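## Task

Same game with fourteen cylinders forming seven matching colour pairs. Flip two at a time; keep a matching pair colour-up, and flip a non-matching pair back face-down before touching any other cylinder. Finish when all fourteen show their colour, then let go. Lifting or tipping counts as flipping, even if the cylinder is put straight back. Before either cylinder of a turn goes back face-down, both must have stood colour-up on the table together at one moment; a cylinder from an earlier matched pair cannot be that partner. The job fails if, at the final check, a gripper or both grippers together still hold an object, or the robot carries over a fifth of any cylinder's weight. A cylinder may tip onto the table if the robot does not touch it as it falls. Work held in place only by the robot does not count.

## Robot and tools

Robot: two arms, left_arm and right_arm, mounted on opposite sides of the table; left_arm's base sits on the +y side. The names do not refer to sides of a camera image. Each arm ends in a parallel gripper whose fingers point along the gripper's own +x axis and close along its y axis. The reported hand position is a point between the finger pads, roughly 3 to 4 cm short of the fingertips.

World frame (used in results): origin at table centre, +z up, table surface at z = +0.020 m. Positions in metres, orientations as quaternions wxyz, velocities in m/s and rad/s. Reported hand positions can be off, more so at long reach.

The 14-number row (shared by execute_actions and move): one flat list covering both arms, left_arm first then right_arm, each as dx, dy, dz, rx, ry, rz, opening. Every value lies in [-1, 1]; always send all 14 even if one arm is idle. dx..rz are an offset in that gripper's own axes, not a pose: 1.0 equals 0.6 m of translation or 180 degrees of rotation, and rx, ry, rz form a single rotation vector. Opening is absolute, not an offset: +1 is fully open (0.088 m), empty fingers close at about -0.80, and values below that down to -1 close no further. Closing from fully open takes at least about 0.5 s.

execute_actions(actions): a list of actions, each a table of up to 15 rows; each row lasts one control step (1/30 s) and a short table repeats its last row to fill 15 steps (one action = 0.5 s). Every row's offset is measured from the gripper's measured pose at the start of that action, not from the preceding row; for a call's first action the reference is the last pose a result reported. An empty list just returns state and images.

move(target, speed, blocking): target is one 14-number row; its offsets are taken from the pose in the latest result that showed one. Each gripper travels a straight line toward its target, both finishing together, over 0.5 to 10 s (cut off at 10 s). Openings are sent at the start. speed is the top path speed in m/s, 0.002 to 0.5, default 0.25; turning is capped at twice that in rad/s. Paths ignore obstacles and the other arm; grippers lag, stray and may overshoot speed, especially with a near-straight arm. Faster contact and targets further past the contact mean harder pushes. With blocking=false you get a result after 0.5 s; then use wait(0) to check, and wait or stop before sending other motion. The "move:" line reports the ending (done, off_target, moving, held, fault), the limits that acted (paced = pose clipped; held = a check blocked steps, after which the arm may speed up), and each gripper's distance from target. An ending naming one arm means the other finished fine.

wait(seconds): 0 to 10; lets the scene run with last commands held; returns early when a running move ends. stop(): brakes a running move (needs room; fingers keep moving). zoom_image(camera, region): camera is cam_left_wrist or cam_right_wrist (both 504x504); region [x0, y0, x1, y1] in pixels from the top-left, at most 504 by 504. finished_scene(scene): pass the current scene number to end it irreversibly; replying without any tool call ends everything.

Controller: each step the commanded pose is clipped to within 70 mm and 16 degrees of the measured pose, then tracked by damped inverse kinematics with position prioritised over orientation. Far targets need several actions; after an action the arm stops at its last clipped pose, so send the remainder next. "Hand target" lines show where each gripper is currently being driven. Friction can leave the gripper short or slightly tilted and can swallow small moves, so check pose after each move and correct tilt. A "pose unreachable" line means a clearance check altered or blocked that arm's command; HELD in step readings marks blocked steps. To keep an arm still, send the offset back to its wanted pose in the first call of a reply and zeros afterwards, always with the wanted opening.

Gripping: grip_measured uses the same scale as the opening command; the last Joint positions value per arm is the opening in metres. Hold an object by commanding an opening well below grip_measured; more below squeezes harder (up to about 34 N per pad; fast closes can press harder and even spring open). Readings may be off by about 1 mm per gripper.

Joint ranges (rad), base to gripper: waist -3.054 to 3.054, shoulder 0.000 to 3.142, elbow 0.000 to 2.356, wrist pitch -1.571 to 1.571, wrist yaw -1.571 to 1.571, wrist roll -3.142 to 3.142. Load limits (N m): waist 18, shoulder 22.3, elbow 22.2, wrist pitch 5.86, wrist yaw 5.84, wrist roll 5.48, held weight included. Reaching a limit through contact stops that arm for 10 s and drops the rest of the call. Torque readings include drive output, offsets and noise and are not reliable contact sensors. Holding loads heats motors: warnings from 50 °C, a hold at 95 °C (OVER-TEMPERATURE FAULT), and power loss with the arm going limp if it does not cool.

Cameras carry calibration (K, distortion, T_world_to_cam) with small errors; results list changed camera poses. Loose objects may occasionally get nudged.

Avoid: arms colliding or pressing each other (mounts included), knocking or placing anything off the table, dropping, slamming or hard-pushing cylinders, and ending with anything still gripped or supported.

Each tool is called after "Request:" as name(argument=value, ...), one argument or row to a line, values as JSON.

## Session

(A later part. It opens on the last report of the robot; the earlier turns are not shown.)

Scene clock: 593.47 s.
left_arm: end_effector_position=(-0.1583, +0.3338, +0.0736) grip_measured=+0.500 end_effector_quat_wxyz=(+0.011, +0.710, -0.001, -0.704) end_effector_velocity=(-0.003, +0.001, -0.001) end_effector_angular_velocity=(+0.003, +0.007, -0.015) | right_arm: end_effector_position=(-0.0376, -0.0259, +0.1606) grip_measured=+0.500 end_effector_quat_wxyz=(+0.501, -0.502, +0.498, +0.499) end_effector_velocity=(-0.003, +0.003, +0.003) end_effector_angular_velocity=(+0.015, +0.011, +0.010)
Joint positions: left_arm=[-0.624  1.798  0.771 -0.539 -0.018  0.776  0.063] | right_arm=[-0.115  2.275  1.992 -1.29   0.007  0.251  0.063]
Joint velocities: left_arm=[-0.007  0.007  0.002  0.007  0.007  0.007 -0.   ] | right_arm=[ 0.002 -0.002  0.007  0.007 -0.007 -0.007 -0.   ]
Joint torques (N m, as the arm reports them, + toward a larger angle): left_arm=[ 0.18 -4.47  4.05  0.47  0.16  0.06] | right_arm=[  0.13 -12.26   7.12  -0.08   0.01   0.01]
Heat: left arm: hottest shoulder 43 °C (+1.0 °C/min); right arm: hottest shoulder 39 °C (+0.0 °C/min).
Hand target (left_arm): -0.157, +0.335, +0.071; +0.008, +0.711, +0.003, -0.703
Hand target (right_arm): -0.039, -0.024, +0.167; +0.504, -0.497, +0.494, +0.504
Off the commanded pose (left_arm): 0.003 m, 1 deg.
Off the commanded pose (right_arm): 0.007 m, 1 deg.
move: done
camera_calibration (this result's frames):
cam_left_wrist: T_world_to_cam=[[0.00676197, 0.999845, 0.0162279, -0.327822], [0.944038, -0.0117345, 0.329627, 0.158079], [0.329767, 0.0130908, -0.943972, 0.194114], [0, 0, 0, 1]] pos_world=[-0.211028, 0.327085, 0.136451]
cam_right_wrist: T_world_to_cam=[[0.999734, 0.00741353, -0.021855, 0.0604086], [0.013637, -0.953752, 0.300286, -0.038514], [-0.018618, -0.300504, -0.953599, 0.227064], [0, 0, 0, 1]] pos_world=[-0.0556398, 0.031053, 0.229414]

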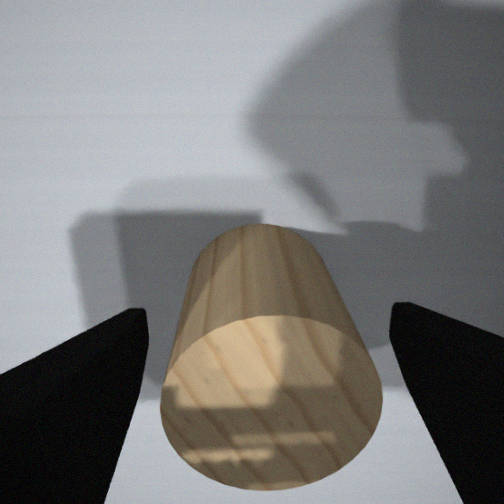

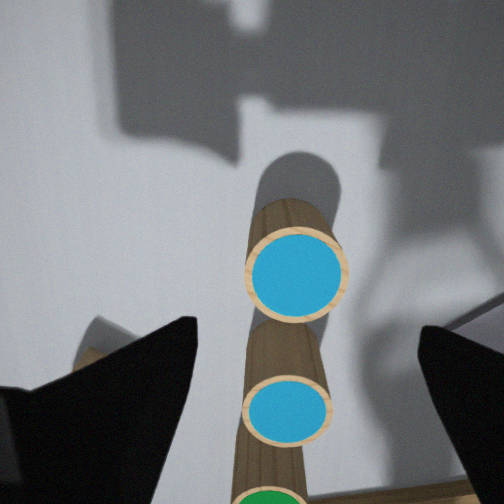

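Request:
execute_actions(
  actions=[
    [[0,0.005,-0.005,0,0,0,0.5,0,0,0,0,0,0,0.5]],
    [[0,0,0,0,0,0,-0.3,0,0,0,0,0,0,0.5]],
    [[0,0,0,0,0,0,-0.3,0,0,0,0,0,0,0.5]],
  ],
)

Request:
move(
  target=[-0.13,0,0,0,0,0.004,-0.3,0,0,0,0,0,0,0.5],
  speed=0.2,
)

Request:
move(
  target=[-0.262,0.58,-0.318,0,0,0.503,-0.3,-0.22,-0.118,-0.153,0,-0.498,0,1],
  speed=0.3,
)

Scene clock: 599.47 s.
left_arm: end_effector_position=(-0.1557, +0.3316, +0.0732) grip_measured=+0.033 end_effector_quat_wxyz=(+0.011, +0.710, +0.000, -0.704) end_effector_velocity=(+0.003, +0.003, -0.001) end_effector_angular_velocity=(+0.004, -0.014, +0.005) | right_arm: end_effector_position=(-0.0377, -0.0257, +0.1613) grip_measured=+0.500 end_effector_quat_wxyz=(+0.502, -0.502, +0.497, +0.499) end_effector_velocity=(-0.002, -0.001, -0.003) end_effector_angular_velocity=(-0.008, +0.021, +0.005)
Joint positions: left_arm=[-0.61   1.799  0.77  -0.538 -0.017  0.789  0.041] | right_arm=[-0.115  2.274  1.994 -1.291  0.007  0.251  0.063]
Joint velocities: left_arm=[-0.002 -0.002 -0.007 -0.007 -0.007 -0.007 -0.   ] | right_arm=[-0.002  0.002 -0.007  0.007 -0.022 -0.007 -0.   ]
Joint torques (N m, as the arm reports them, + toward a larger angle): left_arm=[ 0.   -5.11  4.58  0.23  0.04  0.02] | right_arm=[  0.05 -11.42   5.77   0.08   0.01  -0.02]
Heat: left arm: hottest shoulder 42 °C (+0.0 °C/min); right arm: hottest shoulder 41 °C (+2.0 °C/min).
Hand target (left_arm): -0.156, +0.332, +0.073; +0.011, +0.710, +0.000, -0.704
Hand target (right_arm): -0.038, -0.026, +0.161; +0.502, -0.502, +0.497, +0.499
Off the commanded pose (left_arm): 0.000 m, 0 deg.
Off the commanded pose (right_arm): 0.000 m, 0 deg.
Step readings (end_effector_position; steps 1 to 15: 1st action; 16 to 30: 2nd action; 31 to 45: 3rd action):
0: left_arm (-0.1583, +0.3339, +0.0732) | right_arm (-0.0377, -0.0257, +0.1613)
1: left_arm (-0.1580, +0.3336, +0.0732) | right_arm (-0.0377, -0.0257, +0.1613)
2: left_arm (-0.1575, +0.3330, +0.0732) | right_arm (-0.0377, -0.0257, +0.1613)
4: left_arm (-0.1565, +0.3321, +0.0732) | right_arm (-0.0377, -0.0257, +0.1613)
8: left_arm (-0.1559, +0.3315, +0.0732) | right_arm (-0.0377, -0.0257, +0.1613)
15: left_arm (-0.1557, +0.3314, +0.0732) | right_arm (-0.0377, -0.0257, +0.1613)
16: left_arm (-0.1557, +0.3314, +0.0732) | right_arm (-0.0377, -0.0257, +0.1613)
17: left_arm (-0.1557, +0.3314, +0.0732) | right_arm (-0.0377, -0.0257, +0.1613)
19: left_arm (-0.1557, +0.3315, +0.0732) | right_arm (-0.0377, -0.0257, +0.1613)
23: left_arm (-0.1557, +0.3316, +0.0732) | right_arm (-0.0377, -0.0257, +0.1613)
30: left_arm (-0.1557, +0.3316, +0.0732) | right_arm (-0.0377, -0.0257, +0.1613)
31: left_arm (-0.1557, +0.3316, +0.0732) | right_arm (-0.0377, -0.0257, +0.1613)
32: left_arm (-0.1557, +0.3316, +0.0732) | right_arm (-0.0377, -0.0257, +0.1613)
34: left_arm (-0.1557, +0.3316, +0.0732) | right_arm (-0.0377, -0.0257, +0.1613)
38: left_arm (-0.1557, +0.3316, +0.0732) | right_arm (-0.0377, -0.0257, +0.1613)
45: end_effector_position above
camera_calibration (this result's frames):
cam_left_wrist: T_world_to_cam=[[0.005993, 0.999825, 0.017699, -0.325843], [0.943897, -0.0115001, 0.330039, 0.155542], [0.330185, 0.0147281, -0.943801, 0.192458], [0, 0, 0, 1]] pos_world=[-0.20841, 0.32474, 0.136074]
cam_right_wrist: T_world_to_cam=[[0.99973, 0.00705659, -0.0221337, 0.0605061], [0.0133591, -0.95409, 0.299223, -0.0383722], [-0.0190061, -0.299438, -0.953927, 0.227798], [0, 0, 0, 1]] pos_world=[-0.0556476, 0.0311739, 0.230124]

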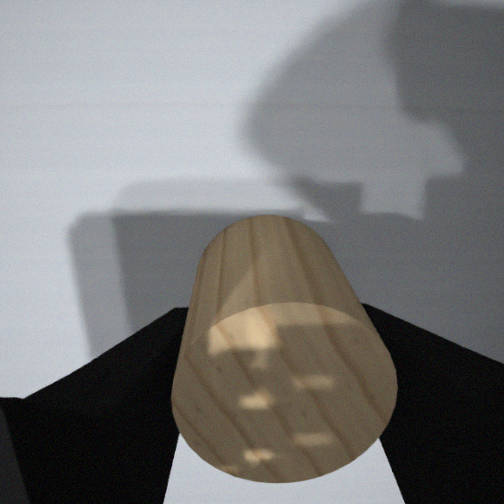

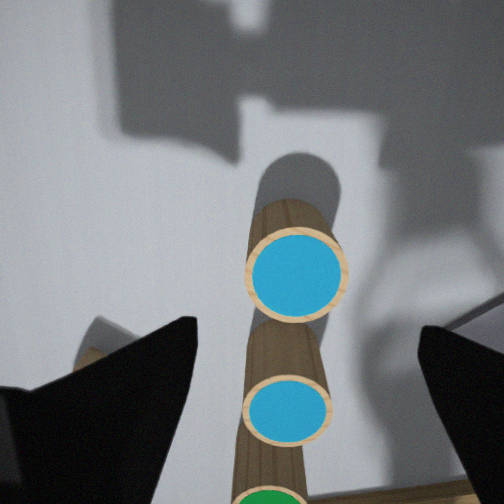

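Scene clock: 600.37 s.
left_arm: end_effector_position=(-0.1547, +0.3356, +0.1456) grip_measured=+0.033 end_effector_quat_wxyz=(+0.008, +0.713, +0.002, -0.701) end_effector_velocity=(+0.000, +0.003, +0.002) end_effector_angular_velocity=(+0.014, -0.003, +0.005) | right_arm: end_effector_position=(-0.0377, -0.0257, +0.1613) grip_measured=+0.500 end_effector_quat_wxyz=(+0.502, -0.502, +0.497, +0.499) end_effector_velocity=(-0.001, +0.002, +0.002) end_effector_angular_velocity=(+0.010, +0.010, +0.005)
Joint positions: left_arm=[-0.619  1.612  0.906 -0.872 -0.019  0.78   0.041] | right_arm=[-0.115  2.274  1.994 -1.291  0.007  0.251  0.063]
Joint velocities: left_arm=[-0.002 -0.002  0.007 -0.022  0.007 -0.007 -0.   ] | right_arm=[-0.002 -0.002  0.002  0.007 -0.007 -0.007  0.   ]
Joint torques (N m, as the arm reports them, + toward a larger angle): left_arm=[-0.17 -5.83  6.7   0.02 -0.19 -0.11] | right_arm=[  0.06 -11.44   5.7    0.09   0.02  -0.03]
Heat: left arm: hottest shoulder 42 °C (+0.0 °C/min); right arm: hottest shoulder 41 °C (+2.0 °C/min).
Hand target (left_arm): -0.157, +0.333, +0.151; +0.015, +0.710, -0.004, -0.704
Hand target (right_arm): -0.038, -0.026, +0.161; +0.502, -0.502, +0.497, +0.499
Off the commanded pose (left_arm): 0.007 m, 1 deg.
Off the commanded pose (right_arm): 0.000 m, 0 deg.
move: done
camera_calibration (this result's frames):
cam_left_wrist: T_world_to_cam=[[0.00695728, 0.999708, 0.023162, -0.331716], [0.940876, -0.0143892, 0.338446, 0.130026], [0.33868, 0.0194379, -0.940701, 0.259632], [0, 0, 0, 1]] pos_world=[-0.207962, 0.328444, 0.207912]
cam_right_wrist: T_world_to_cam=[[0.99973, 0.00705659, -0.0221337, 0.0605061], [0.0133591, -0.95409, 0.299223, -0.0383722], [-0.0190061, -0.299438, -0.953927, 0.227798], [0, 0, 0, 1]] pos_world=[-0.0556476, 0.0311739, 0.230124]

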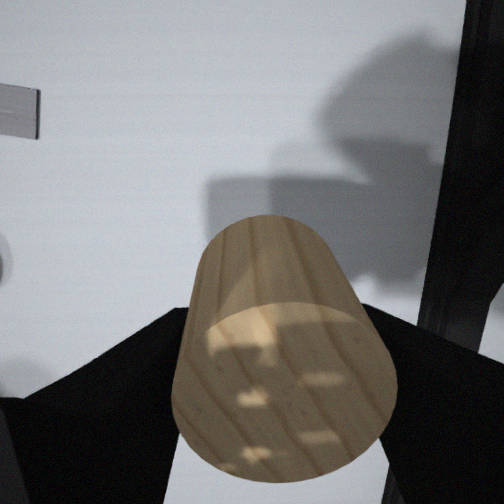

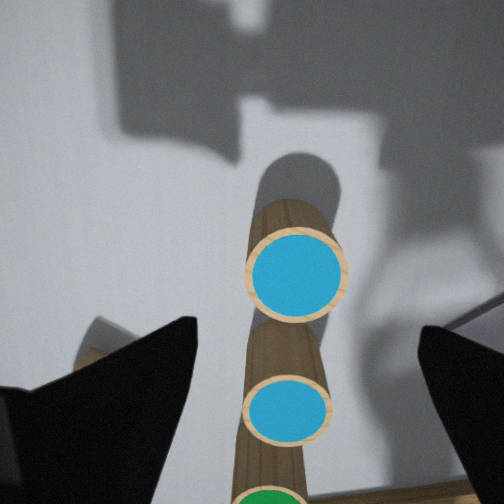

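Scene clock: 603.57 s.
left_arm: end_effector_position=(+0.0354, -0.0051, +0.3105) grip_measured=+0.033 end_effector_quat_wxyz=(+0.500, +0.505, -0.508, -0.487) end_effector_velocity=(-0.002, -0.002, -0.002) end_effector_angular_velocity=(+0.007, +0.022, -0.010) | right_arm: end_effector_position=(+0.0324, -0.1155, +0.3002) grip_measured=+1.000 end_effector_quat_wxyz=(+0.704, +0.006, +0.001, +0.710) end_effector_velocity=(-0.000, -0.001, -0.004) end_effector_angular_velocity=(-0.012, -0.010, +0.005)
Joint positions: left_arm=[0.189 1.909 1.007 0.916 0.022 1.597 0.041] | right_arm=[-0.167  1.132  0.357  0.782  0.192  0.009  0.088]
Joint velocities: left_arm=[-0.002  0.007  0.007 -0.007  0.007 -0.022 -0.   ] | right_arm=[-0.002 -0.002 -0.007 -0.007 -0.007 -0.007  0.   ]
Joint torques (N m, as the arm reports them, + toward a larger angle): left_arm=[ 0.19 -6.94  7.62  2.09  0.23 -0.01] | right_arm=[-0.29 -3.7   4.87  2.01 -0.13 -0.2 ]
Heat: left arm: hottest shoulder 42 °C (+0.0 °C/min); right arm: hottest shoulder 41 °C (+3.0 °C/min).
Hand target (left_arm): +0.036, -0.008, +0.313; +0.501, +0.502, -0.512, -0.485
Hand target (right_arm): +0.033, -0.117, +0.294; +0.704, -0.001, +0.002, +0.710
Off the commanded pose (left_arm): 0.004 m, 1 deg.
Off the commanded pose (right_arm): 0.007 m, 1 deg.
move: done
camera_calibration (this result's frames):
cam_left_wrist: T_world_to_cam=[[0.0475356, 0.0178392, -0.99871, 0.314623], [0.942173, 0.331259, 0.0507617, -0.0185054], [0.331738, -0.943371, -0.00106097, 0.0606078], [0, 0, 0, 1]] pos_world=[-0.0176264, 0.0576931, 0.315221]
cam_right_wrist: T_world_to_cam=[[0.999266, 0.0379177, -0.00542146, -0.00730586], [0.00595067, -0.293501, -0.95594, 0.286774], [-0.0378383, 0.955206, -0.293511, 0.281999], [0, 0, 0, 1]] pos_world=[0.0162644, -0.184922, 0.356869]

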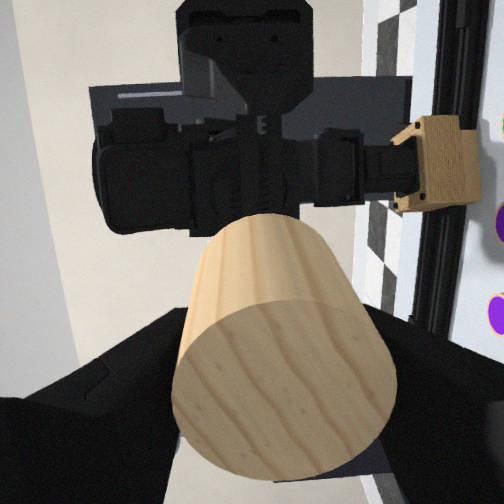

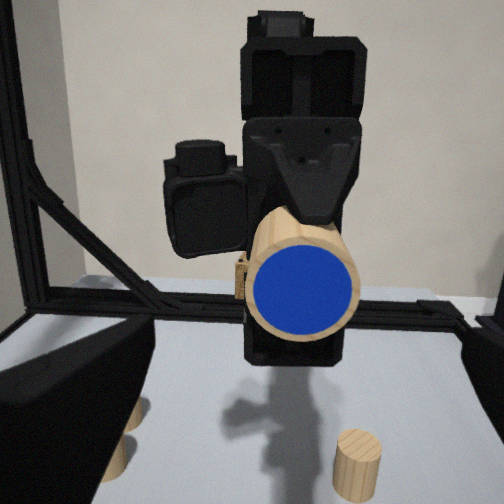

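Request:
move(
  target=[0,0,0,0,0,0,-0.3,0.0975,-0.002,0.0125,-0.004,0.002,0,1],
  speed=0.13,
)

Scene clock: 608.67 s.
left_arm: end_effector_position=(+0.0356, -0.0053, +0.3103) grip_measured=+0.033 end_effector_quat_wxyz=(+0.500, +0.506, -0.508, -0.487) end_effector_velocity=(-0.000, +0.001, -0.001) end_effector_angular_velocity=(+0.007, +0.008, +0.005) | right_arm: end_effector_position=(+0.0329, -0.0603, +0.3063) grip_measured=+1.000 end_effector_quat_wxyz=(+0.704, +0.000, +0.002, +0.710) end_effector_velocity=(+0.002, +0.001, -0.006) end_effector_angular_velocity=(-0.026, -0.026, +0.000)
Joint positions: left_arm=[0.19  1.91  1.008 0.917 0.022 1.597 0.041] | right_arm=[-0.214  1.378  0.547  0.828  0.146  0.004  0.088]
Joint velocities: left_arm=[-0.002 -0.002 -0.002 -0.007 -0.007 -0.007  0.   ] | right_arm=[-0.007  0.007  0.002 -0.022 -0.007 -0.022  0.   ]
Joint torques (N m, as the arm reports them, + toward a larger angle): left_arm=[-0.04 -7.69  6.3   1.69 -0.01 -0.05] | right_arm=[-0.12 -4.18  7.73  1.98 -0.16 -0.18]
Heat: left arm: hottest shoulder 42 °C (+0.0 °C/min); right arm: hottest shoulder 40 °C (+2.0 °C/min).
Hand target (left_arm): +0.036, -0.005, +0.311; +0.500, +0.506, -0.508, -0.487
Hand target (right_arm): +0.033, -0.057, +0.308; +0.704, -0.000, -0.001, +0.710
Off the commanded pose (left_arm): 0.000 m, 0 deg.
Off the commanded pose (right_arm): 0.004 m, 0 deg.
move: done
camera_calibration (this result's frames):
cam_left_wrist: T_world_to_cam=[[0.0479097, 0.0178615, -0.998692, 0.314313], [0.942026, 0.331624, 0.0511223, -0.0187072], [0.332103, -0.943243, -0.000938007, 0.060246], [0, 0, 0, 1]] pos_world=[-0.0174438, 0.0574162, 0.314915]
cam_right_wrist: T_world_to_cam=[[0.999296, 0.0375045, 0.00102417, -0.0118149], [0.0123396, -0.302761, -0.952987, 0.307145], [-0.0354312, 0.952328, -0.303011, 0.233825], [0, 0, 0, 1]] pos_world=[0.0163013, -0.129244, 0.363568]

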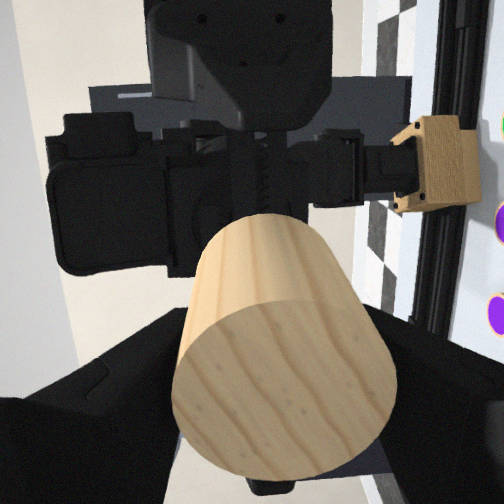

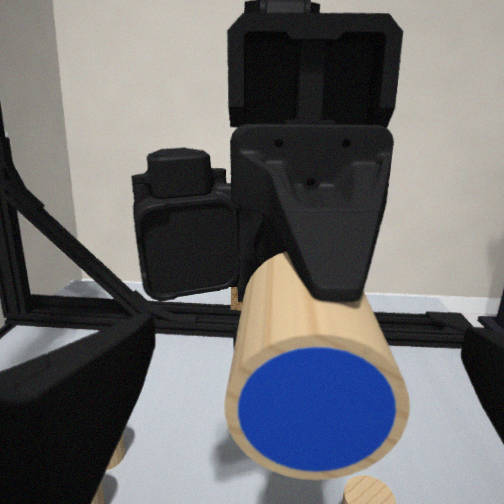

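Request:
execute_actions(
  actions=[
    [[0,0,0,0,0,0,-0.3,0,0,0,0,0,0,-0.3]],
    [[0,0,0,0,0,0,-0.3,0,0,0,0,0,0,-0.3]],
    [[0,0,0,0,0,0,1,0,0,0,0,0,0,-0.3]],
  ],
)

Request:
move(
  target=[-0.18,0.02,0,-0.005,0,0,1,0,0,0,0,0,0,-0.3],
)

Request:
move(
  target=[-0.2,-0.262,0.28,0,0,-0.5,0.4,0.042,-0.013,-0.232,0,0.502,0,-0.3],
  speed=0.3,
)

Scene clock: 613.57 s.
left_arm: end_effector_position=(+0.0357, -0.0053, +0.3101) grip_measured=+1.000 end_effector_quat_wxyz=(+0.500, +0.506, -0.507, -0.487) end_effector_velocity=(-0.000, +0.000, -0.004) end_effector_angular_velocity=(+0.012, +0.008, +0.005) | right_arm: end_effector_position=(+0.0328, -0.0600, +0.3064) grip_measured=+0.026 end_effector_quat_wxyz=(+0.704, +0.000, +0.002, +0.710) end_effector_velocity=(+0.002, -0.000, -0.005) end_effector_angular_velocity=(-0.022, -0.025, +0.000)
Joint positions: left_arm=[0.19  1.91  1.008 0.917 0.022 1.597 0.088] | right_arm=[-0.214  1.379  0.549  0.828  0.146  0.004  0.04 ]
Joint velocities: left_arm=[-0.002  0.002 -0.002 -0.007 -0.007 -0.007  0.   ] | right_arm=[-0.007 -0.002 -0.002 -0.022 -0.007 -0.022 -0.   ]
Joint torques (N m, as the arm reports them, + toward a larger angle): left_arm=[-0.03 -7.51  6.35  1.74  0.01 -0.04] | right_arm=[ 0.01 -5.39  6.36  1.84  0.   -0.01]
Heat: left arm: hottest shoulder 43 °C (+0.0 °C/min); right arm: hottest shoulder 39 °C (+1.0 °C/min).
Hand target (left_arm): +0.036, -0.005, +0.310; +0.500, +0.506, -0.507, -0.487
Hand target (right_arm): +0.033, -0.060, +0.306; +0.704, +0.000, +0.002, +0.710
Off the commanded pose (left_arm): 0.000 m, 0 deg.
Off the commanded pose (right_arm): 0.000 m, 0 deg.
Step readings (end_effector_position; steps 1 to 15: 1st action; 16 to 30: 2nd action; 31 to 45: 3rd action):
0: left_arm (+0.0356, -0.0053, +0.3101) | right_arm (+0.0328, -0.0600, +0.3064)
1: left_arm (+0.0356, -0.0053, +0.3101) | right_arm (+0.0328, -0.0600, +0.3064)
2: left_arm (+0.0356, -0.0053, +0.3101) | right_arm (+0.0328, -0.0600, +0.3064)
4: left_arm (+0.0356, -0.0053, +0.3101) | right_arm (+0.0328, -0.0600, +0.3064)
8: left_arm (+0.0356, -0.0053, +0.3101) | right_arm (+0.0328, -0.0600, +0.3064)
15: left_arm (+0.0357, -0.0053, +0.3101) | right_arm (+0.0327, -0.0600, +0.3064)
16: left_arm (+0.0357, -0.0053, +0.3101) | right_arm (+0.0327, -0.0600, +0.3064)
17: left_arm (+0.0357, -0.0053, +0.3101) | right_arm (+0.0327, -0.0600, +0.3064)
19: left_arm (+0.0357, -0.0053, +0.3101) | right_arm (+0.0327, -0.0600, +0.3064)
23: left_arm (+0.0357, -0.0053, +0.3101) | right_arm (+0.0327, -0.0600, +0.3064)
30: left_arm (+0.0357, -0.0053, +0.3101) | right_arm (+0.0328, -0.0600, +0.3064)
31: left_arm (+0.0357, -0.0053, +0.3101) | right_arm (+0.0328, -0.0600, +0.3064)
32: left_arm (+0.0357, -0.0053, +0.3101) | right_arm (+0.0328, -0.0600, +0.3064)
34: left_arm (+0.0357, -0.0053, +0.3101) | right_arm (+0.0328, -0.0600, +0.3064)
38: left_arm (+0.0357, -0.0053, +0.3101) | right_arm (+0.0328, -0.0600, +0.3064)
45: end_effector_position above
camera_calibration (this result's frames):
cam_left_wrist: T_world_to_cam=[[0.0478847, 0.0182604, -0.998686, 0.314152], [0.9419, 0.331964, 0.0512317, -0.0187984], [0.332463, -0.943115, -0.00130346, 0.0603838], [0, 0, 0, 1]] pos_world=[-0.0174122, 0.0574527, 0.314781]
cam_right_wrist: T_world_to_cam=[[0.999282, 0.0378857, 0.00102316, -0.0116993], [0.0124541, -0.302757, -0.952987, 0.307286], [-0.0357948, 0.952315, -0.303011, 0.233572], [0, 0, 0, 1]] pos_world=[0.0162245, -0.128958, 0.363626]

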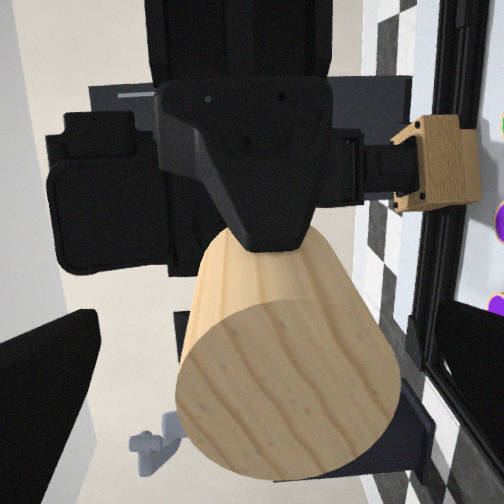

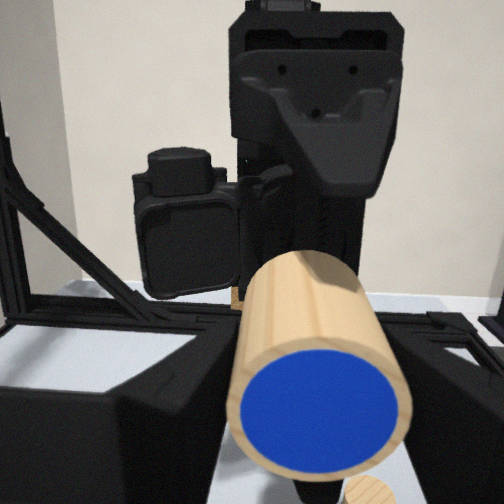

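Scene clock: 614.60 s.
left_arm: end_effector_position=(+0.0333, +0.1004, +0.3200) grip_measured=+1.000 end_effector_quat_wxyz=(+0.503, +0.504, -0.504, -0.490) end_effector_velocity=(-0.002, +0.002, +0.000) end_effector_angular_velocity=(+0.002, +0.022, -0.000) | right_arm: end_effector_position=(+0.0328, -0.0600, +0.3064) grip_measured=+0.026 end_effector_quat_wxyz=(+0.704, +0.000, +0.002, +0.710) end_effector_velocity=(-0.002, -0.001, -0.005) end_effector_angular_velocity=(-0.022, -0.011, +0.020)
Joint positions: left_arm=[0.192 1.517 0.592 0.939 0.022 1.585 0.088] | right_arm=[-0.214  1.379  0.549  0.828  0.146  0.004  0.04 ]
Joint velocities: left_arm=[-0.007 -0.012 -0.007 -0.007 -0.007 -0.022  0.   ] | right_arm=[-0.002 -0.002 -0.002 -0.022 -0.022 -0.007 -0.   ]
Joint torques (N m, as the arm reports them, + toward a larger angle): left_arm=[ 0.18 -5.9   5.54  1.59  0.17 -0.13] | right_arm=[ 0.04 -5.38  6.37  1.86  0.    0.  ]
Heat: left arm: hottest shoulder 43 °C (+0.0 °C/min); right arm: hottest shoulder 39 °C (+1.0 °C/min).
Hand target (left_arm): +0.034, +0.103, +0.321; +0.504, +0.502, -0.504, -0.491
Hand target (right_arm): +0.033, -0.060, +0.306; +0.704, +0.000, +0.002, +0.710
Off the commanded pose (left_arm): 0.003 m, 0 deg.
Off the commanded pose (right_arm): 0.000 m, 0 deg.
move: done
camera_calibration (this result's frames):
cam_left_wrist: T_world_to_cam=[[0.0356064, 0.0193609, -0.999178, 0.322693], [0.941626, 0.334272, 0.0400326, -0.0488214], [0.334772, -0.942278, -0.00632846, 0.162296], [0, 0, 0, 1]] pos_world=[-0.0198508, 0.163, 0.32541]
cam_right_wrist: T_world_to_cam=[[0.999282, 0.0378857, 0.00102316, -0.0116993], [0.0124541, -0.302757, -0.952987, 0.307286], [-0.0357948, 0.952315, -0.303011, 0.233572], [0, 0, 0, 1]] pos_world=[0.0162245, -0.128958, 0.363626]

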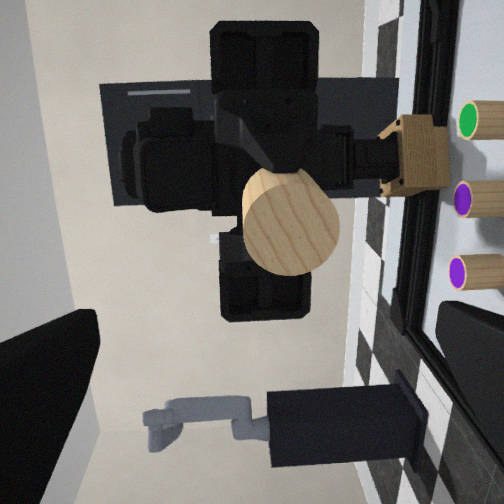

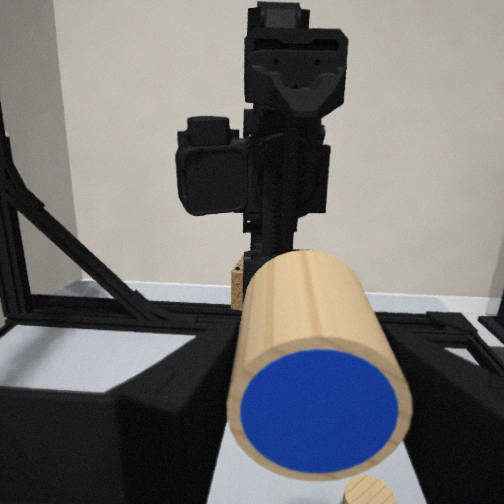

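Scene clock: 617.83 s.
left_arm: end_effector_position=(-0.1322, +0.2160, +0.1588) grip_measured=+0.400 end_effector_quat_wxyz=(+0.012, +0.711, +0.002, -0.703) end_effector_velocity=(+0.001, +0.002, -0.001) end_effector_angular_velocity=(+0.007, -0.012, +0.020) | right_arm: end_effector_position=(+0.0403, -0.0368, +0.1704) grip_measured=+0.025 end_effector_quat_wxyz=(+0.502, -0.503, +0.498, +0.498) end_effector_velocity=(+0.002, -0.005, -0.004) end_effector_angular_velocity=(-0.032, +0.005, -0.000)
Joint positions: left_arm=[-0.32   1.887  1.294 -0.971 -0.015  1.074  0.059] | right_arm=[-0.289  2.164  1.851 -1.259  0.009  0.078  0.04 ]
Joint velocities: left_arm=[-0.002  0.002 -0.002 -0.007 -0.007 -0.022 -0.   ] | right_arm=[-0.007  0.007 -0.002 -0.022 -0.007 -0.007 -0.   ]
Joint torques (N m, as the arm reports them, + toward a larger angle): left_arm=[-0.21 -5.98  6.75  0.03  0.2  -0.11] | right_arm=[-0.16 -8.9   7.27 -0.12 -0.12 -0.12]
Heat: left arm: hottest shoulder 42 °C (-1.0 °C/min); right arm: hottest shoulder 39 °C (+1.0 °C/min).
Hand target (left_arm): -0.135, +0.215, +0.158; +0.011, +0.709, +0.004, -0.705
Hand target (right_arm): +0.041, -0.035, +0.167; +0.499, -0.504, +0.500, +0.497
Off the commanded pose (left_arm): 0.002 m, 0 deg.
Off the commanded pose (right_arm): 0.004 m, 1 deg.
move: done
camera_calibration (this result's frames):
cam_left_wrist: T_world_to_cam=[[0.00136497, 0.99982, 0.0189, -0.212757], [0.943613, -0.00754456, 0.330964, 0.102797], [0.331047, 0.0173825, -0.943454, 0.266634], [0, 0, 0, 1]] pos_world=[-0.184979, 0.20886, 0.221556]
cam_right_wrist: T_world_to_cam=[[0.999774, 0.00586928, -0.0204476, -0.0175125], [0.0117542, -0.95355, 0.301006, -0.0529757], [-0.0177312, -0.301178, -0.953403, 0.234479], [0, 0, 0, 1]] pos_world=[0.0222889, 0.0202077, 0.239141]

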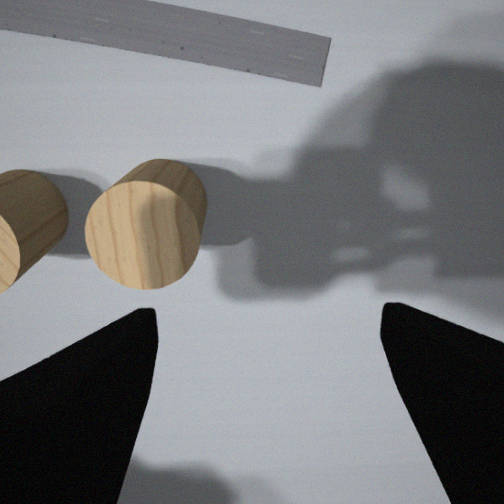

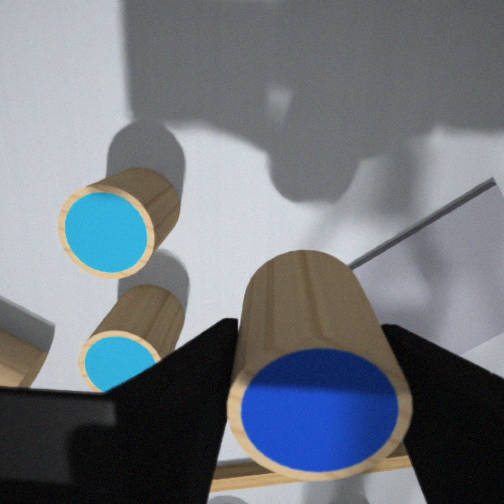

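Request:
move(
  target=[0,0.069,0.008,0,-0.002,0,0.4,0.154,0,-0.003,0,0.003,0,-0.3],
  speed=0.09,
)

Scene clock: 621.60 s.
left_arm: end_effector_position=(-0.1356, +0.1764, +0.1599) grip_measured=+0.400 end_effector_quat_wxyz=(+0.014, +0.710, +0.001, -0.704) end_effector_velocity=(-0.000, -0.000, +0.001) end_effector_angular_velocity=(-0.001, -0.008, +0.005) | right_arm: end_effector_position=(+0.0403, -0.0348, +0.0880) grip_measured=+0.025 end_effector_quat_wxyz=(+0.505, -0.499, +0.495, +0.502) end_effector_velocity=(+0.004, +0.001, +0.000) end_effector_angular_velocity=(+0.008, -0.007, -0.015)
Joint positions: left_arm=[-0.279  2.015  1.479 -1.023 -0.015  1.114  0.059] | right_arm=[-0.29   2.234  1.629 -0.953  0.008  0.078  0.04 ]
Joint velocities: left_arm=[-0.002  0.002  0.007 -0.007 -0.007 -0.007 -0.   ] | right_arm=[-0.007 -0.002 -0.002  0.007  0.007  0.007 -0.   ]
Joint torques (N m, as the arm reports them, + toward a larger angle): left_arm=[ 0.26 -6.8   6.83  0.03  0.22  0.12] | right_arm=[-0.06 -9.11  3.77  0.58 -0.02 -0.06]
Heat: left arm: hottest shoulder 42 °C (-1.0 °C/min); right arm: hottest shoulder 39 °C (+0.0 °C/min).
Hand target (left_arm): -0.136, +0.174, +0.159; +0.012, +0.709, +0.002, -0.706
Hand target (right_arm): +0.041, -0.039, +0.078; +0.499, -0.505, +0.500, +0.495
Off the commanded pose (left_arm): 0.002 m, 0 deg.
Off the commanded pose (right_arm): 0.011 m, 1 deg.
move: off_target (right_arm)
camera_calibration (this result's frames):
cam_left_wrist: T_world_to_cam=[[0.000243323, 0.999895, 0.0144741, -0.172574], [0.944195, -0.00499732, 0.32935, 0.105122], [0.329388, 0.0135863, -0.944097, 0.270055], [0, 0, 0, 1]] pos_world=[-0.188166, 0.169412, 0.222834]
cam_right_wrist: T_world_to_cam=[[0.999744, 0.00578712, -0.0218594, -0.0190286], [0.0118314, -0.957686, 0.287571, -0.0251858], [-0.0192702, -0.287756, -0.95751, 0.157412], [0, 0, 0, 1]] pos_world=[0.0223551, 0.0212864, 0.157551]

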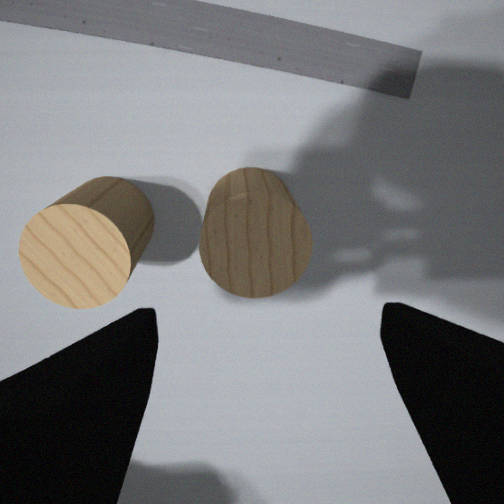

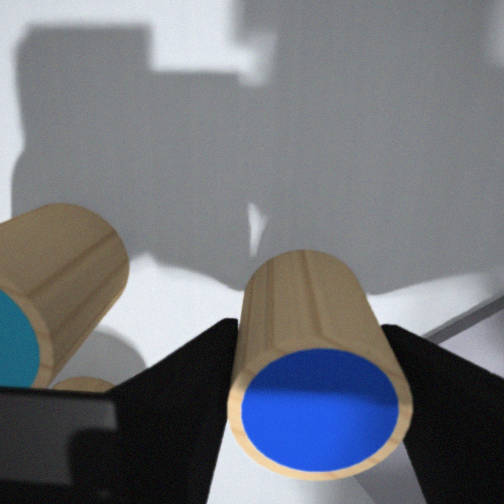

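Request:
execute_actions(
  actions=[
    [[0,0,0,0,0,0,0.3,0,0,0,0,0,0,0.4]],
  ],
)

Request:
move(
  target=[0.1415,-0.002,0.002,0,0,-0.002,0.3,-0.13,0,0,0,0,0,0.4],
  speed=0.08,
)

Scene clock: 624.30 s.
left_arm: end_effector_position=(-0.1355, +0.1763, +0.1598) grip_measured=+0.301 end_effector_quat_wxyz=(+0.014, +0.710, +0.001, -0.704) end_effector_velocity=(+0.003, +0.005, -0.001) end_effector_angular_velocity=(+0.015, -0.031, +0.000) | right_arm: end_effector_position=(+0.0402, -0.0346, +0.0879) grip_measured=+0.394 end_effector_quat_wxyz=(+0.505, -0.498, +0.495, +0.502) end_effector_velocity=(+0.000, -0.005, +0.000) end_effector_angular_velocity=(-0.023, +0.005, +0.005)
Joint positions: left_arm=[-0.279  2.015  1.48  -1.023 -0.015  1.114  0.054] | right_arm=[-0.29   2.235  1.629 -0.952  0.008  0.078  0.058]
Joint velocities: left_arm=[-0.007  0.002 -0.002 -0.022 -0.022 -0.007 -0.   ] | right_arm=[-0.002 -0.002 -0.002 -0.022 -0.007 -0.007  0.003]
Joint torques (N m, as the arm reports them, + toward a larger angle): left_arm=[ 0.07 -7.72  5.7   0.26  0.03  0.02] | right_arm=[  0.05 -10.81   5.38   0.04   0.02   0.  ]
Heat: left arm: hottest shoulder 43 °C (+0.0 °C/min); right arm: hottest shoulder 40 °C (+2.0 °C/min).
Hand target (left_arm): -0.135, +0.176, +0.160; +0.014, +0.710, +0.001, -0.704
Hand target (right_arm): +0.040, -0.035, +0.088; +0.505, -0.499, +0.495, +0.502
Off the commanded pose (left_arm): 0.000 m, 0 deg.
Off the commanded pose (right_arm): 0.000 m, 0 deg.
Step readings (end_effector_position):
0: left_arm (-0.1355, +0.1763, +0.1598) | right_arm (+0.0402, -0.0346, +0.0879)
1: left_arm (-0.1355, +0.1763, +0.1598) | right_arm (+0.0402, -0.0346, +0.0879)
2: left_arm (-0.1355, +0.1763, +0.1598) | right_arm (+0.0402, -0.0346, +0.0879)
4: left_arm (-0.1355, +0.1763, +0.1598) | right_arm (+0.0402, -0.0346, +0.0879)
8: left_arm (-0.1355, +0.1763, +0.1598) | right_arm (+0.0402, -0.0346, +0.0879)
15: end_effector_position above
camera_calibration (this result's frames):
cam_left_wrist: T_world_to_cam=[[0.000250589, 0.999888, 0.0149841, -0.172527], [0.944253, -0.00516966, 0.329179, 0.105181], [0.32922, 0.0140663, -0.944149, 0.269861], [0, 0, 0, 1]] pos_world=[-0.188118, 0.169255, 0.222751]
cam_right_wrist: T_world_to_cam=[[0.999743, 0.00580377, -0.021915, -0.0190109], [0.0118486, -0.957905, 0.286842, -0.0248849], [-0.0193278, -0.287028, -0.957727, 0.157376], [0, 0, 0, 1]] pos_world=[0.0223426, 0.0214443, 0.157445]

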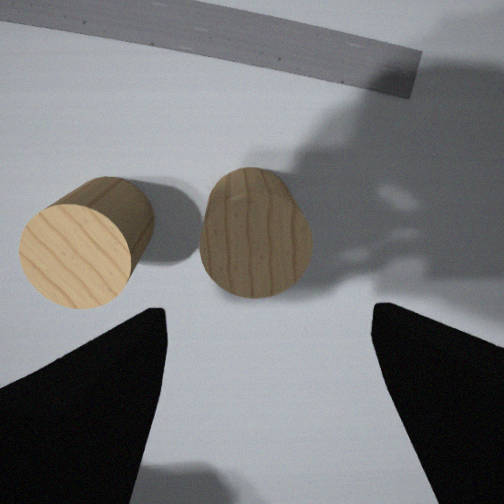

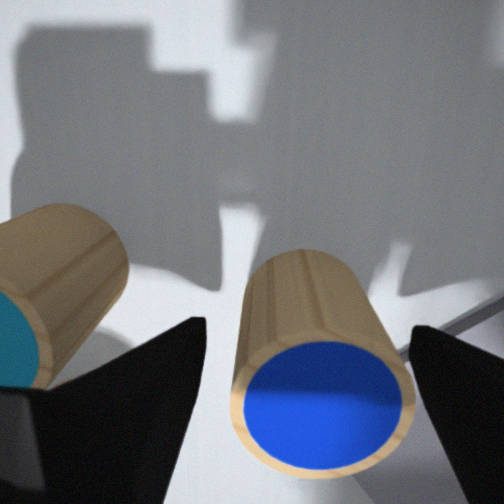

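Scene clock: 625.73 s.
left_arm: end_effector_position=(-0.1363, +0.1745, +0.0790) grip_measured=+0.300 end_effector_quat_wxyz=(+0.015, +0.709, +0.000, -0.705) end_effector_velocity=(+0.003, +0.001, +0.000) end_effector_angular_velocity=(+0.003, -0.010, +0.010) | right_arm: end_effector_position=(+0.0405, -0.0380, +0.1589) grip_measured=+0.400 end_effector_quat_wxyz=(+0.501, -0.503, +0.499, +0.497) end_effector_velocity=(-0.002, -0.001, +0.002) end_effector_angular_velocity=(-0.003, +0.007, +0.010)
Joint positions: left_arm=[-0.279  2.149  1.335 -0.741 -0.015  1.114  0.054] | right_arm=[-0.29   2.167  1.81  -1.218  0.008  0.078  0.059]
Joint velocities: left_arm=[ 0.002 -0.002 -0.002 -0.007 -0.007 -0.007 -0.   ] | right_arm=[ 0.002 -0.002  0.002 -0.007 -0.007 -0.007 -0.   ]
Joint torques (N m, as the arm reports them, + toward a larger angle): left_arm=[ 0.1  -7.13  4.8   0.48  0.11  0.02] | right_arm=[  0.18 -11.68   7.1   -0.07   0.     0.04]
Heat: left arm: hottest shoulder 43 °C (+0.0 °C/min); right arm: hottest shoulder 40 °C (+2.0 °C/min).
Hand target (left_arm): -0.135, +0.176, +0.075; +0.011, +0.710, +0.004, -0.704
Hand target (right_arm): +0.040, -0.035, +0.166; +0.505, -0.498, +0.495, +0.502
Off the commanded pose (left_arm): 0.004 m, 1 deg.
Off the commanded pose (right_arm): 0.007 m, 1 deg.
move: done
camera_calibration (this result's frames):
cam_left_wrist: T_world_to_cam=[[0.000270045, 0.999929, 0.0118715, -0.169323], [0.944729, -0.00414718, 0.327825, 0.132539], [0.327851, 0.0111268, -0.944664, 0.194218], [0, 0, 0, 1]] pos_world=[-0.188842, 0.1677, 0.142031]
cam_right_wrist: T_world_to_cam=[[0.999774, 0.00540812, -0.0205485, -0.017942], [0.0114135, -0.952393, 0.304658, -0.0511804], [-0.0179227, -0.304824, -0.95224, 0.222779], [0, 0, 0, 1]] pos_world=[0.0225149, 0.0192615, 0.227363]

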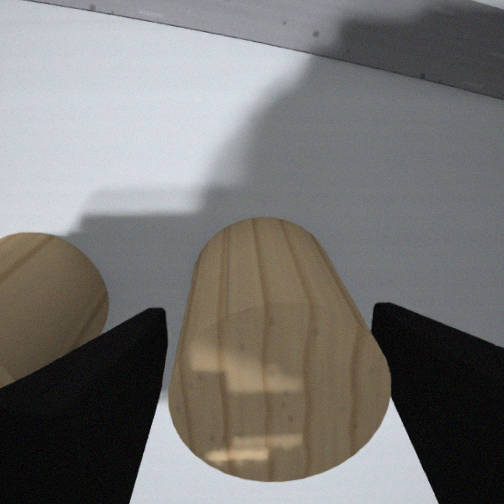

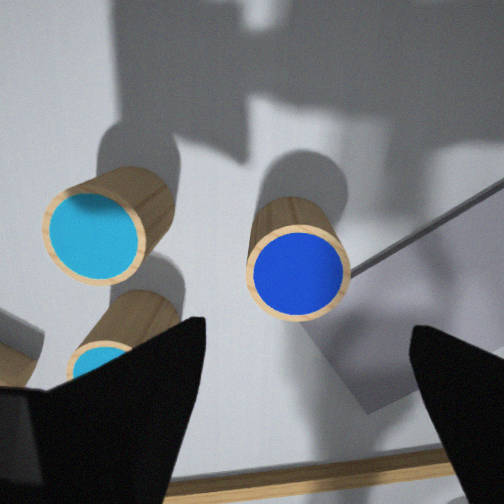

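Request:
execute_actions(
  actions=[
    [[0,0,0,0,0,0,-0.3,0,0,0,0,0,0,0.4]],
    [[0,0,0,0,0,0,-0.3,0,0,0,0,0,0,0.4]],
  ],
)

Request:
move(
  target=[-0.13,0,0,0.005,0,0.002,-0.3,0,0,0,0,0,0,0.4],
  speed=0.15,
)

Request:
move(
  target=[-0.25,0.32,-0.284,0,0,0.503,-0.3,-0.224,0.012,-0.133,0,-0.499,0,1],
  speed=0.3,
)

Scene clock: 629.97 s.
left_arm: end_effector_position=(-0.1364, +0.1742, +0.0789) grip_measured=+0.033 end_effector_quat_wxyz=(+0.015, +0.709, -0.000, -0.705) end_effector_velocity=(+0.000, +0.000, +0.001) end_effector_angular_velocity=(-0.001, -0.008, +0.005) | right_arm: end_effector_position=(+0.0405, -0.0379, +0.1594) grip_measured=+0.400 end_effector_quat_wxyz=(+0.501, -0.503, +0.499, +0.497) end_effector_velocity=(+0.000, -0.002, +0.000) end_effector_angular_velocity=(-0.008, +0.007, -0.010)
Joint positions: left_arm=[-0.279  2.149  1.335 -0.739 -0.015  1.114  0.041] | right_arm=[-0.29   2.167  1.811 -1.219  0.008  0.078  0.059]
Joint velocities: left_arm=[-0.002 -0.002  0.002 -0.007 -0.007 -0.007 -0.   ] | right_arm=[-0.002 -0.002 -0.002 -0.007 -0.007  0.007 -0.   ]
Joint torques (N m, as the arm reports them, + toward a larger angle): left_arm=[ 0.01 -7.98  5.15  0.23  0.01  0.  ] | right_arm=[  0.05 -10.72   5.68   0.07  -0.01  -0.02]
Heat: left arm: hottest shoulder 43 °C (-1.0 °C/min); right arm: hottest shoulder 42 °C (+5.0 °C/min).
Hand target (left_arm): -0.136, +0.174, +0.079; +0.015, +0.709, -0.000, -0.705
Hand target (right_arm): +0.041, -0.038, +0.159; +0.501, -0.503, +0.499, +0.497
Off the commanded pose (left_arm): 0.000 m, 0 deg.
Off the commanded pose (right_arm): 0.000 m, 0 deg.
Step readings (end_effector_position; steps 1 to 15: 1st action; 16 to 30: 2nd action):
0: left_arm (-0.1364, +0.1744, +0.0789) | right_arm (+0.0405, -0.0379, +0.1594)
1: left_arm (-0.1364, +0.1744, +0.0789) | right_arm (+0.0405, -0.0379, +0.1594)
2: left_arm (-0.1364, +0.1744, +0.0789) | right_arm (+0.0405, -0.0379, +0.1594)
4: left_arm (-0.1364, +0.1742, +0.0789) | right_arm (+0.0405, -0.0379, +0.1594)
8: left_arm (-0.1364, +0.1742, +0.0789) | right_arm (+0.0405, -0.0379, +0.1594)
15: left_arm (-0.1364, +0.1742, +0.0789) | right_arm (+0.0405, -0.0379, +0.1594)
16: left_arm (-0.1364, +0.1742, +0.0789) | right_arm (+0.0405, -0.0379, +0.1594)
17: left_arm (-0.1364, +0.1742, +0.0789) | right_arm (+0.0405, -0.0379, +0.1594)
19: left_arm (-0.1364, +0.1742, +0.0789) | right_arm (+0.0405, -0.0379, +0.1594)
23: left_arm (-0.1364, +0.1742, +0.0789) | right_arm (+0.0405, -0.0379, +0.1594)
30: end_effector_position above
camera_calibration (this result's frames):
cam_left_wrist: T_world_to_cam=[[0.00026542, 0.999943, 0.010673, -0.16895], [0.944774, -0.00374853, 0.3277, 0.13259], [0.327722, 0.00999663, -0.944721, 0.194303], [0, 0, 0, 1]] pos_world=[-0.1889, 0.167495, 0.141916]
cam_right_wrist: T_world_to_cam=[[0.999773, 0.00542377, -0.0206045, -0.0179113], [0.0114318, -0.952625, 0.303933, -0.0511048], [-0.0179799, -0.304099, -0.952471, 0.223396], [0, 0, 0, 1]] pos_world=[0.0225081, 0.019348, 0.227942]

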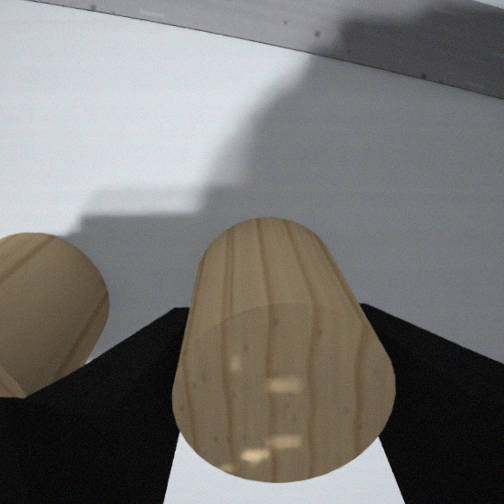

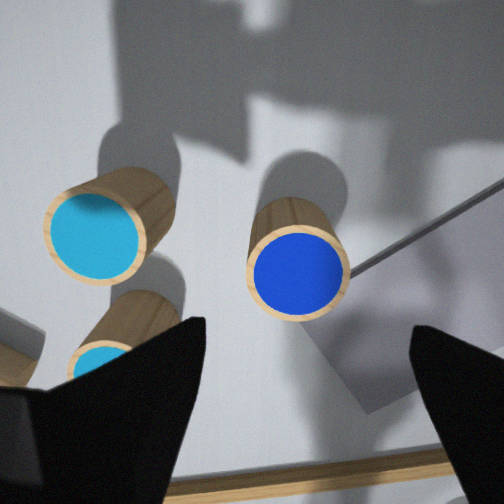

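Scene clock: 630.93 s.
left_arm: end_effector_position=(-0.1356, +0.1787, +0.1491) grip_measured=+0.033 end_effector_quat_wxyz=(+0.007, +0.712, +0.001, -0.702) end_effector_velocity=(+0.001, +0.002, +0.003) end_effector_angular_velocity=(+0.008, -0.012, -0.010) | right_arm: end_effector_position=(+0.0405, -0.0379, +0.1594) grip_measured=+0.400 end_effector_quat_wxyz=(+0.501, -0.503, +0.499, +0.497) end_effector_velocity=(+0.002, -0.002, +0.000) end_effector_angular_velocity=(-0.008, +0.007, -0.015)
Joint positions: left_arm=[-0.282  2.029  1.455 -0.996 -0.015  1.121  0.041] | right_arm=[-0.29   2.167  1.811 -1.219  0.008  0.078  0.059]
Joint velocities: left_arm=[-0.002 -0.002  0.007 -0.022 -0.007  0.007 -0.   ] | right_arm=[-0.007 -0.002 -0.002 -0.007 -0.007  0.007 -0.   ]
Joint torques (N m, as the arm reports them, + toward a larger angle): left_arm=[-0.29 -9.16  6.86  0.01 -0.04  0.09] | right_arm=[  0.06 -10.73   5.65   0.08   0.     0.  ]
Heat: left arm: hottest shoulder 43 °C (-1.0 °C/min); right arm: hottest shoulder 42 °C (+5.0 °C/min).
Hand target (left_arm): -0.137, +0.176, +0.157; +0.012, +0.710, -0.008, -0.705
Hand target (right_arm): +0.041, -0.038, +0.159; +0.501, -0.503, +0.499, +0.497
Off the commanded pose (left_arm): 0.008 m, 1 deg.
Off the commanded pose (right_arm): 0.000 m, 0 deg.
move: done
camera_calibration (this result's frames):
cam_left_wrist: T_world_to_cam=[[0.0100612, 0.999638, 0.0249436, -0.174942], [0.942444, -0.017817, 0.33389, 0.110079], [0.334214, 0.0201486, -0.942282, 0.259051], [0, 0, 0, 1]] pos_world=[-0.188562, 0.17162, 0.211708]
cam_right_wrist: T_world_to_cam=[[0.999773, 0.00542377, -0.0206045, -0.0179113], [0.0114318, -0.952625, 0.303933, -0.0511048], [-0.0179799, -0.304099, -0.952471, 0.223396], [0, 0, 0, 1]] pos_world=[0.0225081, 0.019348, 0.227942]

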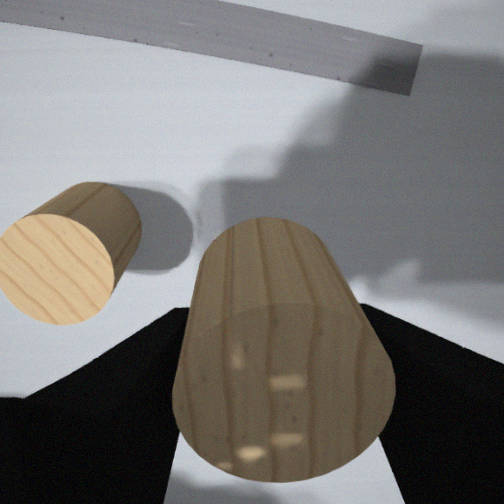

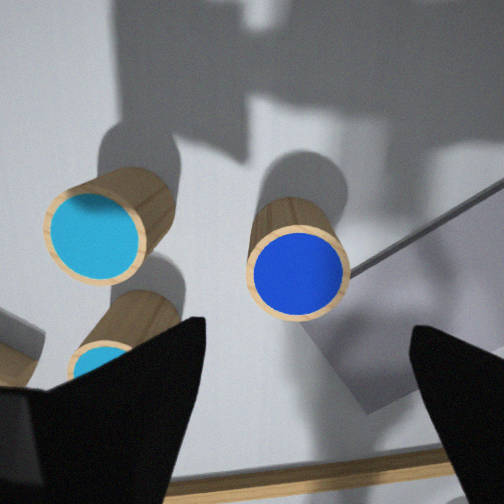

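Scene clock: 634.10 s.
left_arm: end_effector_position=(+0.0329, -0.0072, +0.3023) grip_measured=+0.033 end_effector_quat_wxyz=(+0.499, +0.504, -0.505, -0.491) end_effector_velocity=(+0.002, -0.001, +0.002) end_effector_angular_velocity=(-0.017, +0.007, +0.019) | right_arm: end_effector_position=(+0.0333, -0.1161, +0.3021) grip_measured=+1.000 end_effector_quat_wxyz=(+0.704, +0.007, +0.001, +0.710) end_effector_velocity=(-0.001, -0.001, -0.001) end_effector_angular_velocity=(+0.007, -0.006, +0.015)
Joint positions: left_arm=[0.184 1.932 1.007 0.935 0.019 1.591 0.041] | right_arm=[-0.171  1.122  0.359  0.773  0.189  0.01   0.088]
Joint velocities: left_arm=[-0.002  0.007  0.002  0.022 -0.022 -0.007 -0.   ] | right_arm=[-0.007  0.002 -0.012  0.022 -0.022 -0.007  0.   ]
Joint torques (N m, as the arm reports them, + toward a larger angle): left_arm=[ 0.2  -7.07  7.68  2.13  0.2   0.02] | right_arm=[ 0.29 -3.14  4.87  1.9   0.14 -0.17]
Heat: left arm: hottest shoulder 43 °C (-1.0 °C/min); right arm: hottest shoulder 42 °C (+5.1 °C/min).
Hand target (left_arm): +0.033, -0.010, +0.305; +0.500, +0.501, -0.510, -0.488
Hand target (right_arm): +0.033, -0.118, +0.295; +0.704, -0.002, +0.003, +0.710
Off the commanded pose (left_arm): 0.004 m, 1 deg.
Off the commanded pose (right_arm): 0.008 m, 2 deg.
move: done
camera_calibration (this result's frames):
cam_left_wrist: T_world_to_cam=[[0.041291, 0.0233767, -0.998874, 0.306883], [0.943386, 0.328396, 0.0466828, -0.0138741], [0.329117, -0.944251, -0.00849344, 0.0617644], [0, 0, 0, 1]] pos_world=[-0.0199106, 0.0557034, 0.307709]
cam_right_wrist: T_world_to_cam=[[0.999276, 0.0375525, -0.00614526, -0.00795978], [0.00506626, -0.291356, -0.956601, 0.28887], [-0.0377133, 0.955877, -0.291335, 0.282651], [0, 0, 0, 1]] pos_world=[0.0171502, -0.185717, 0.358631]

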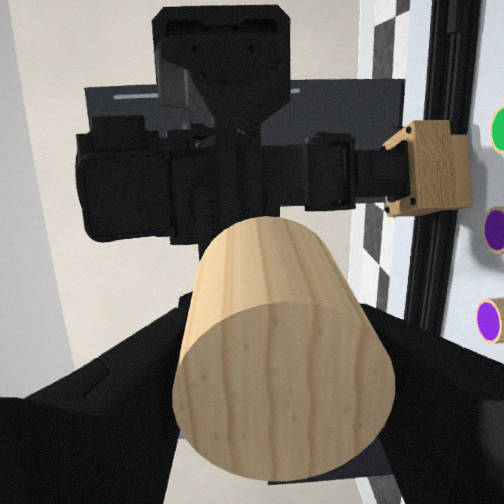

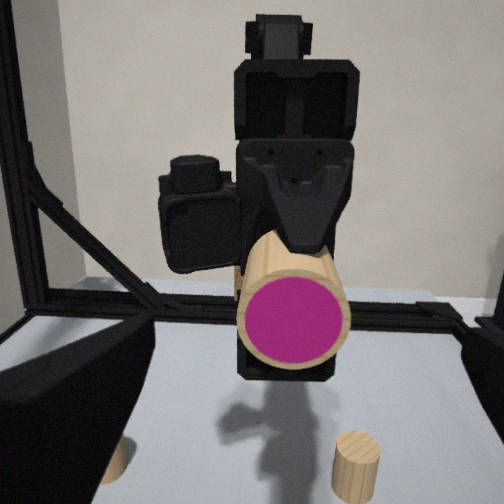

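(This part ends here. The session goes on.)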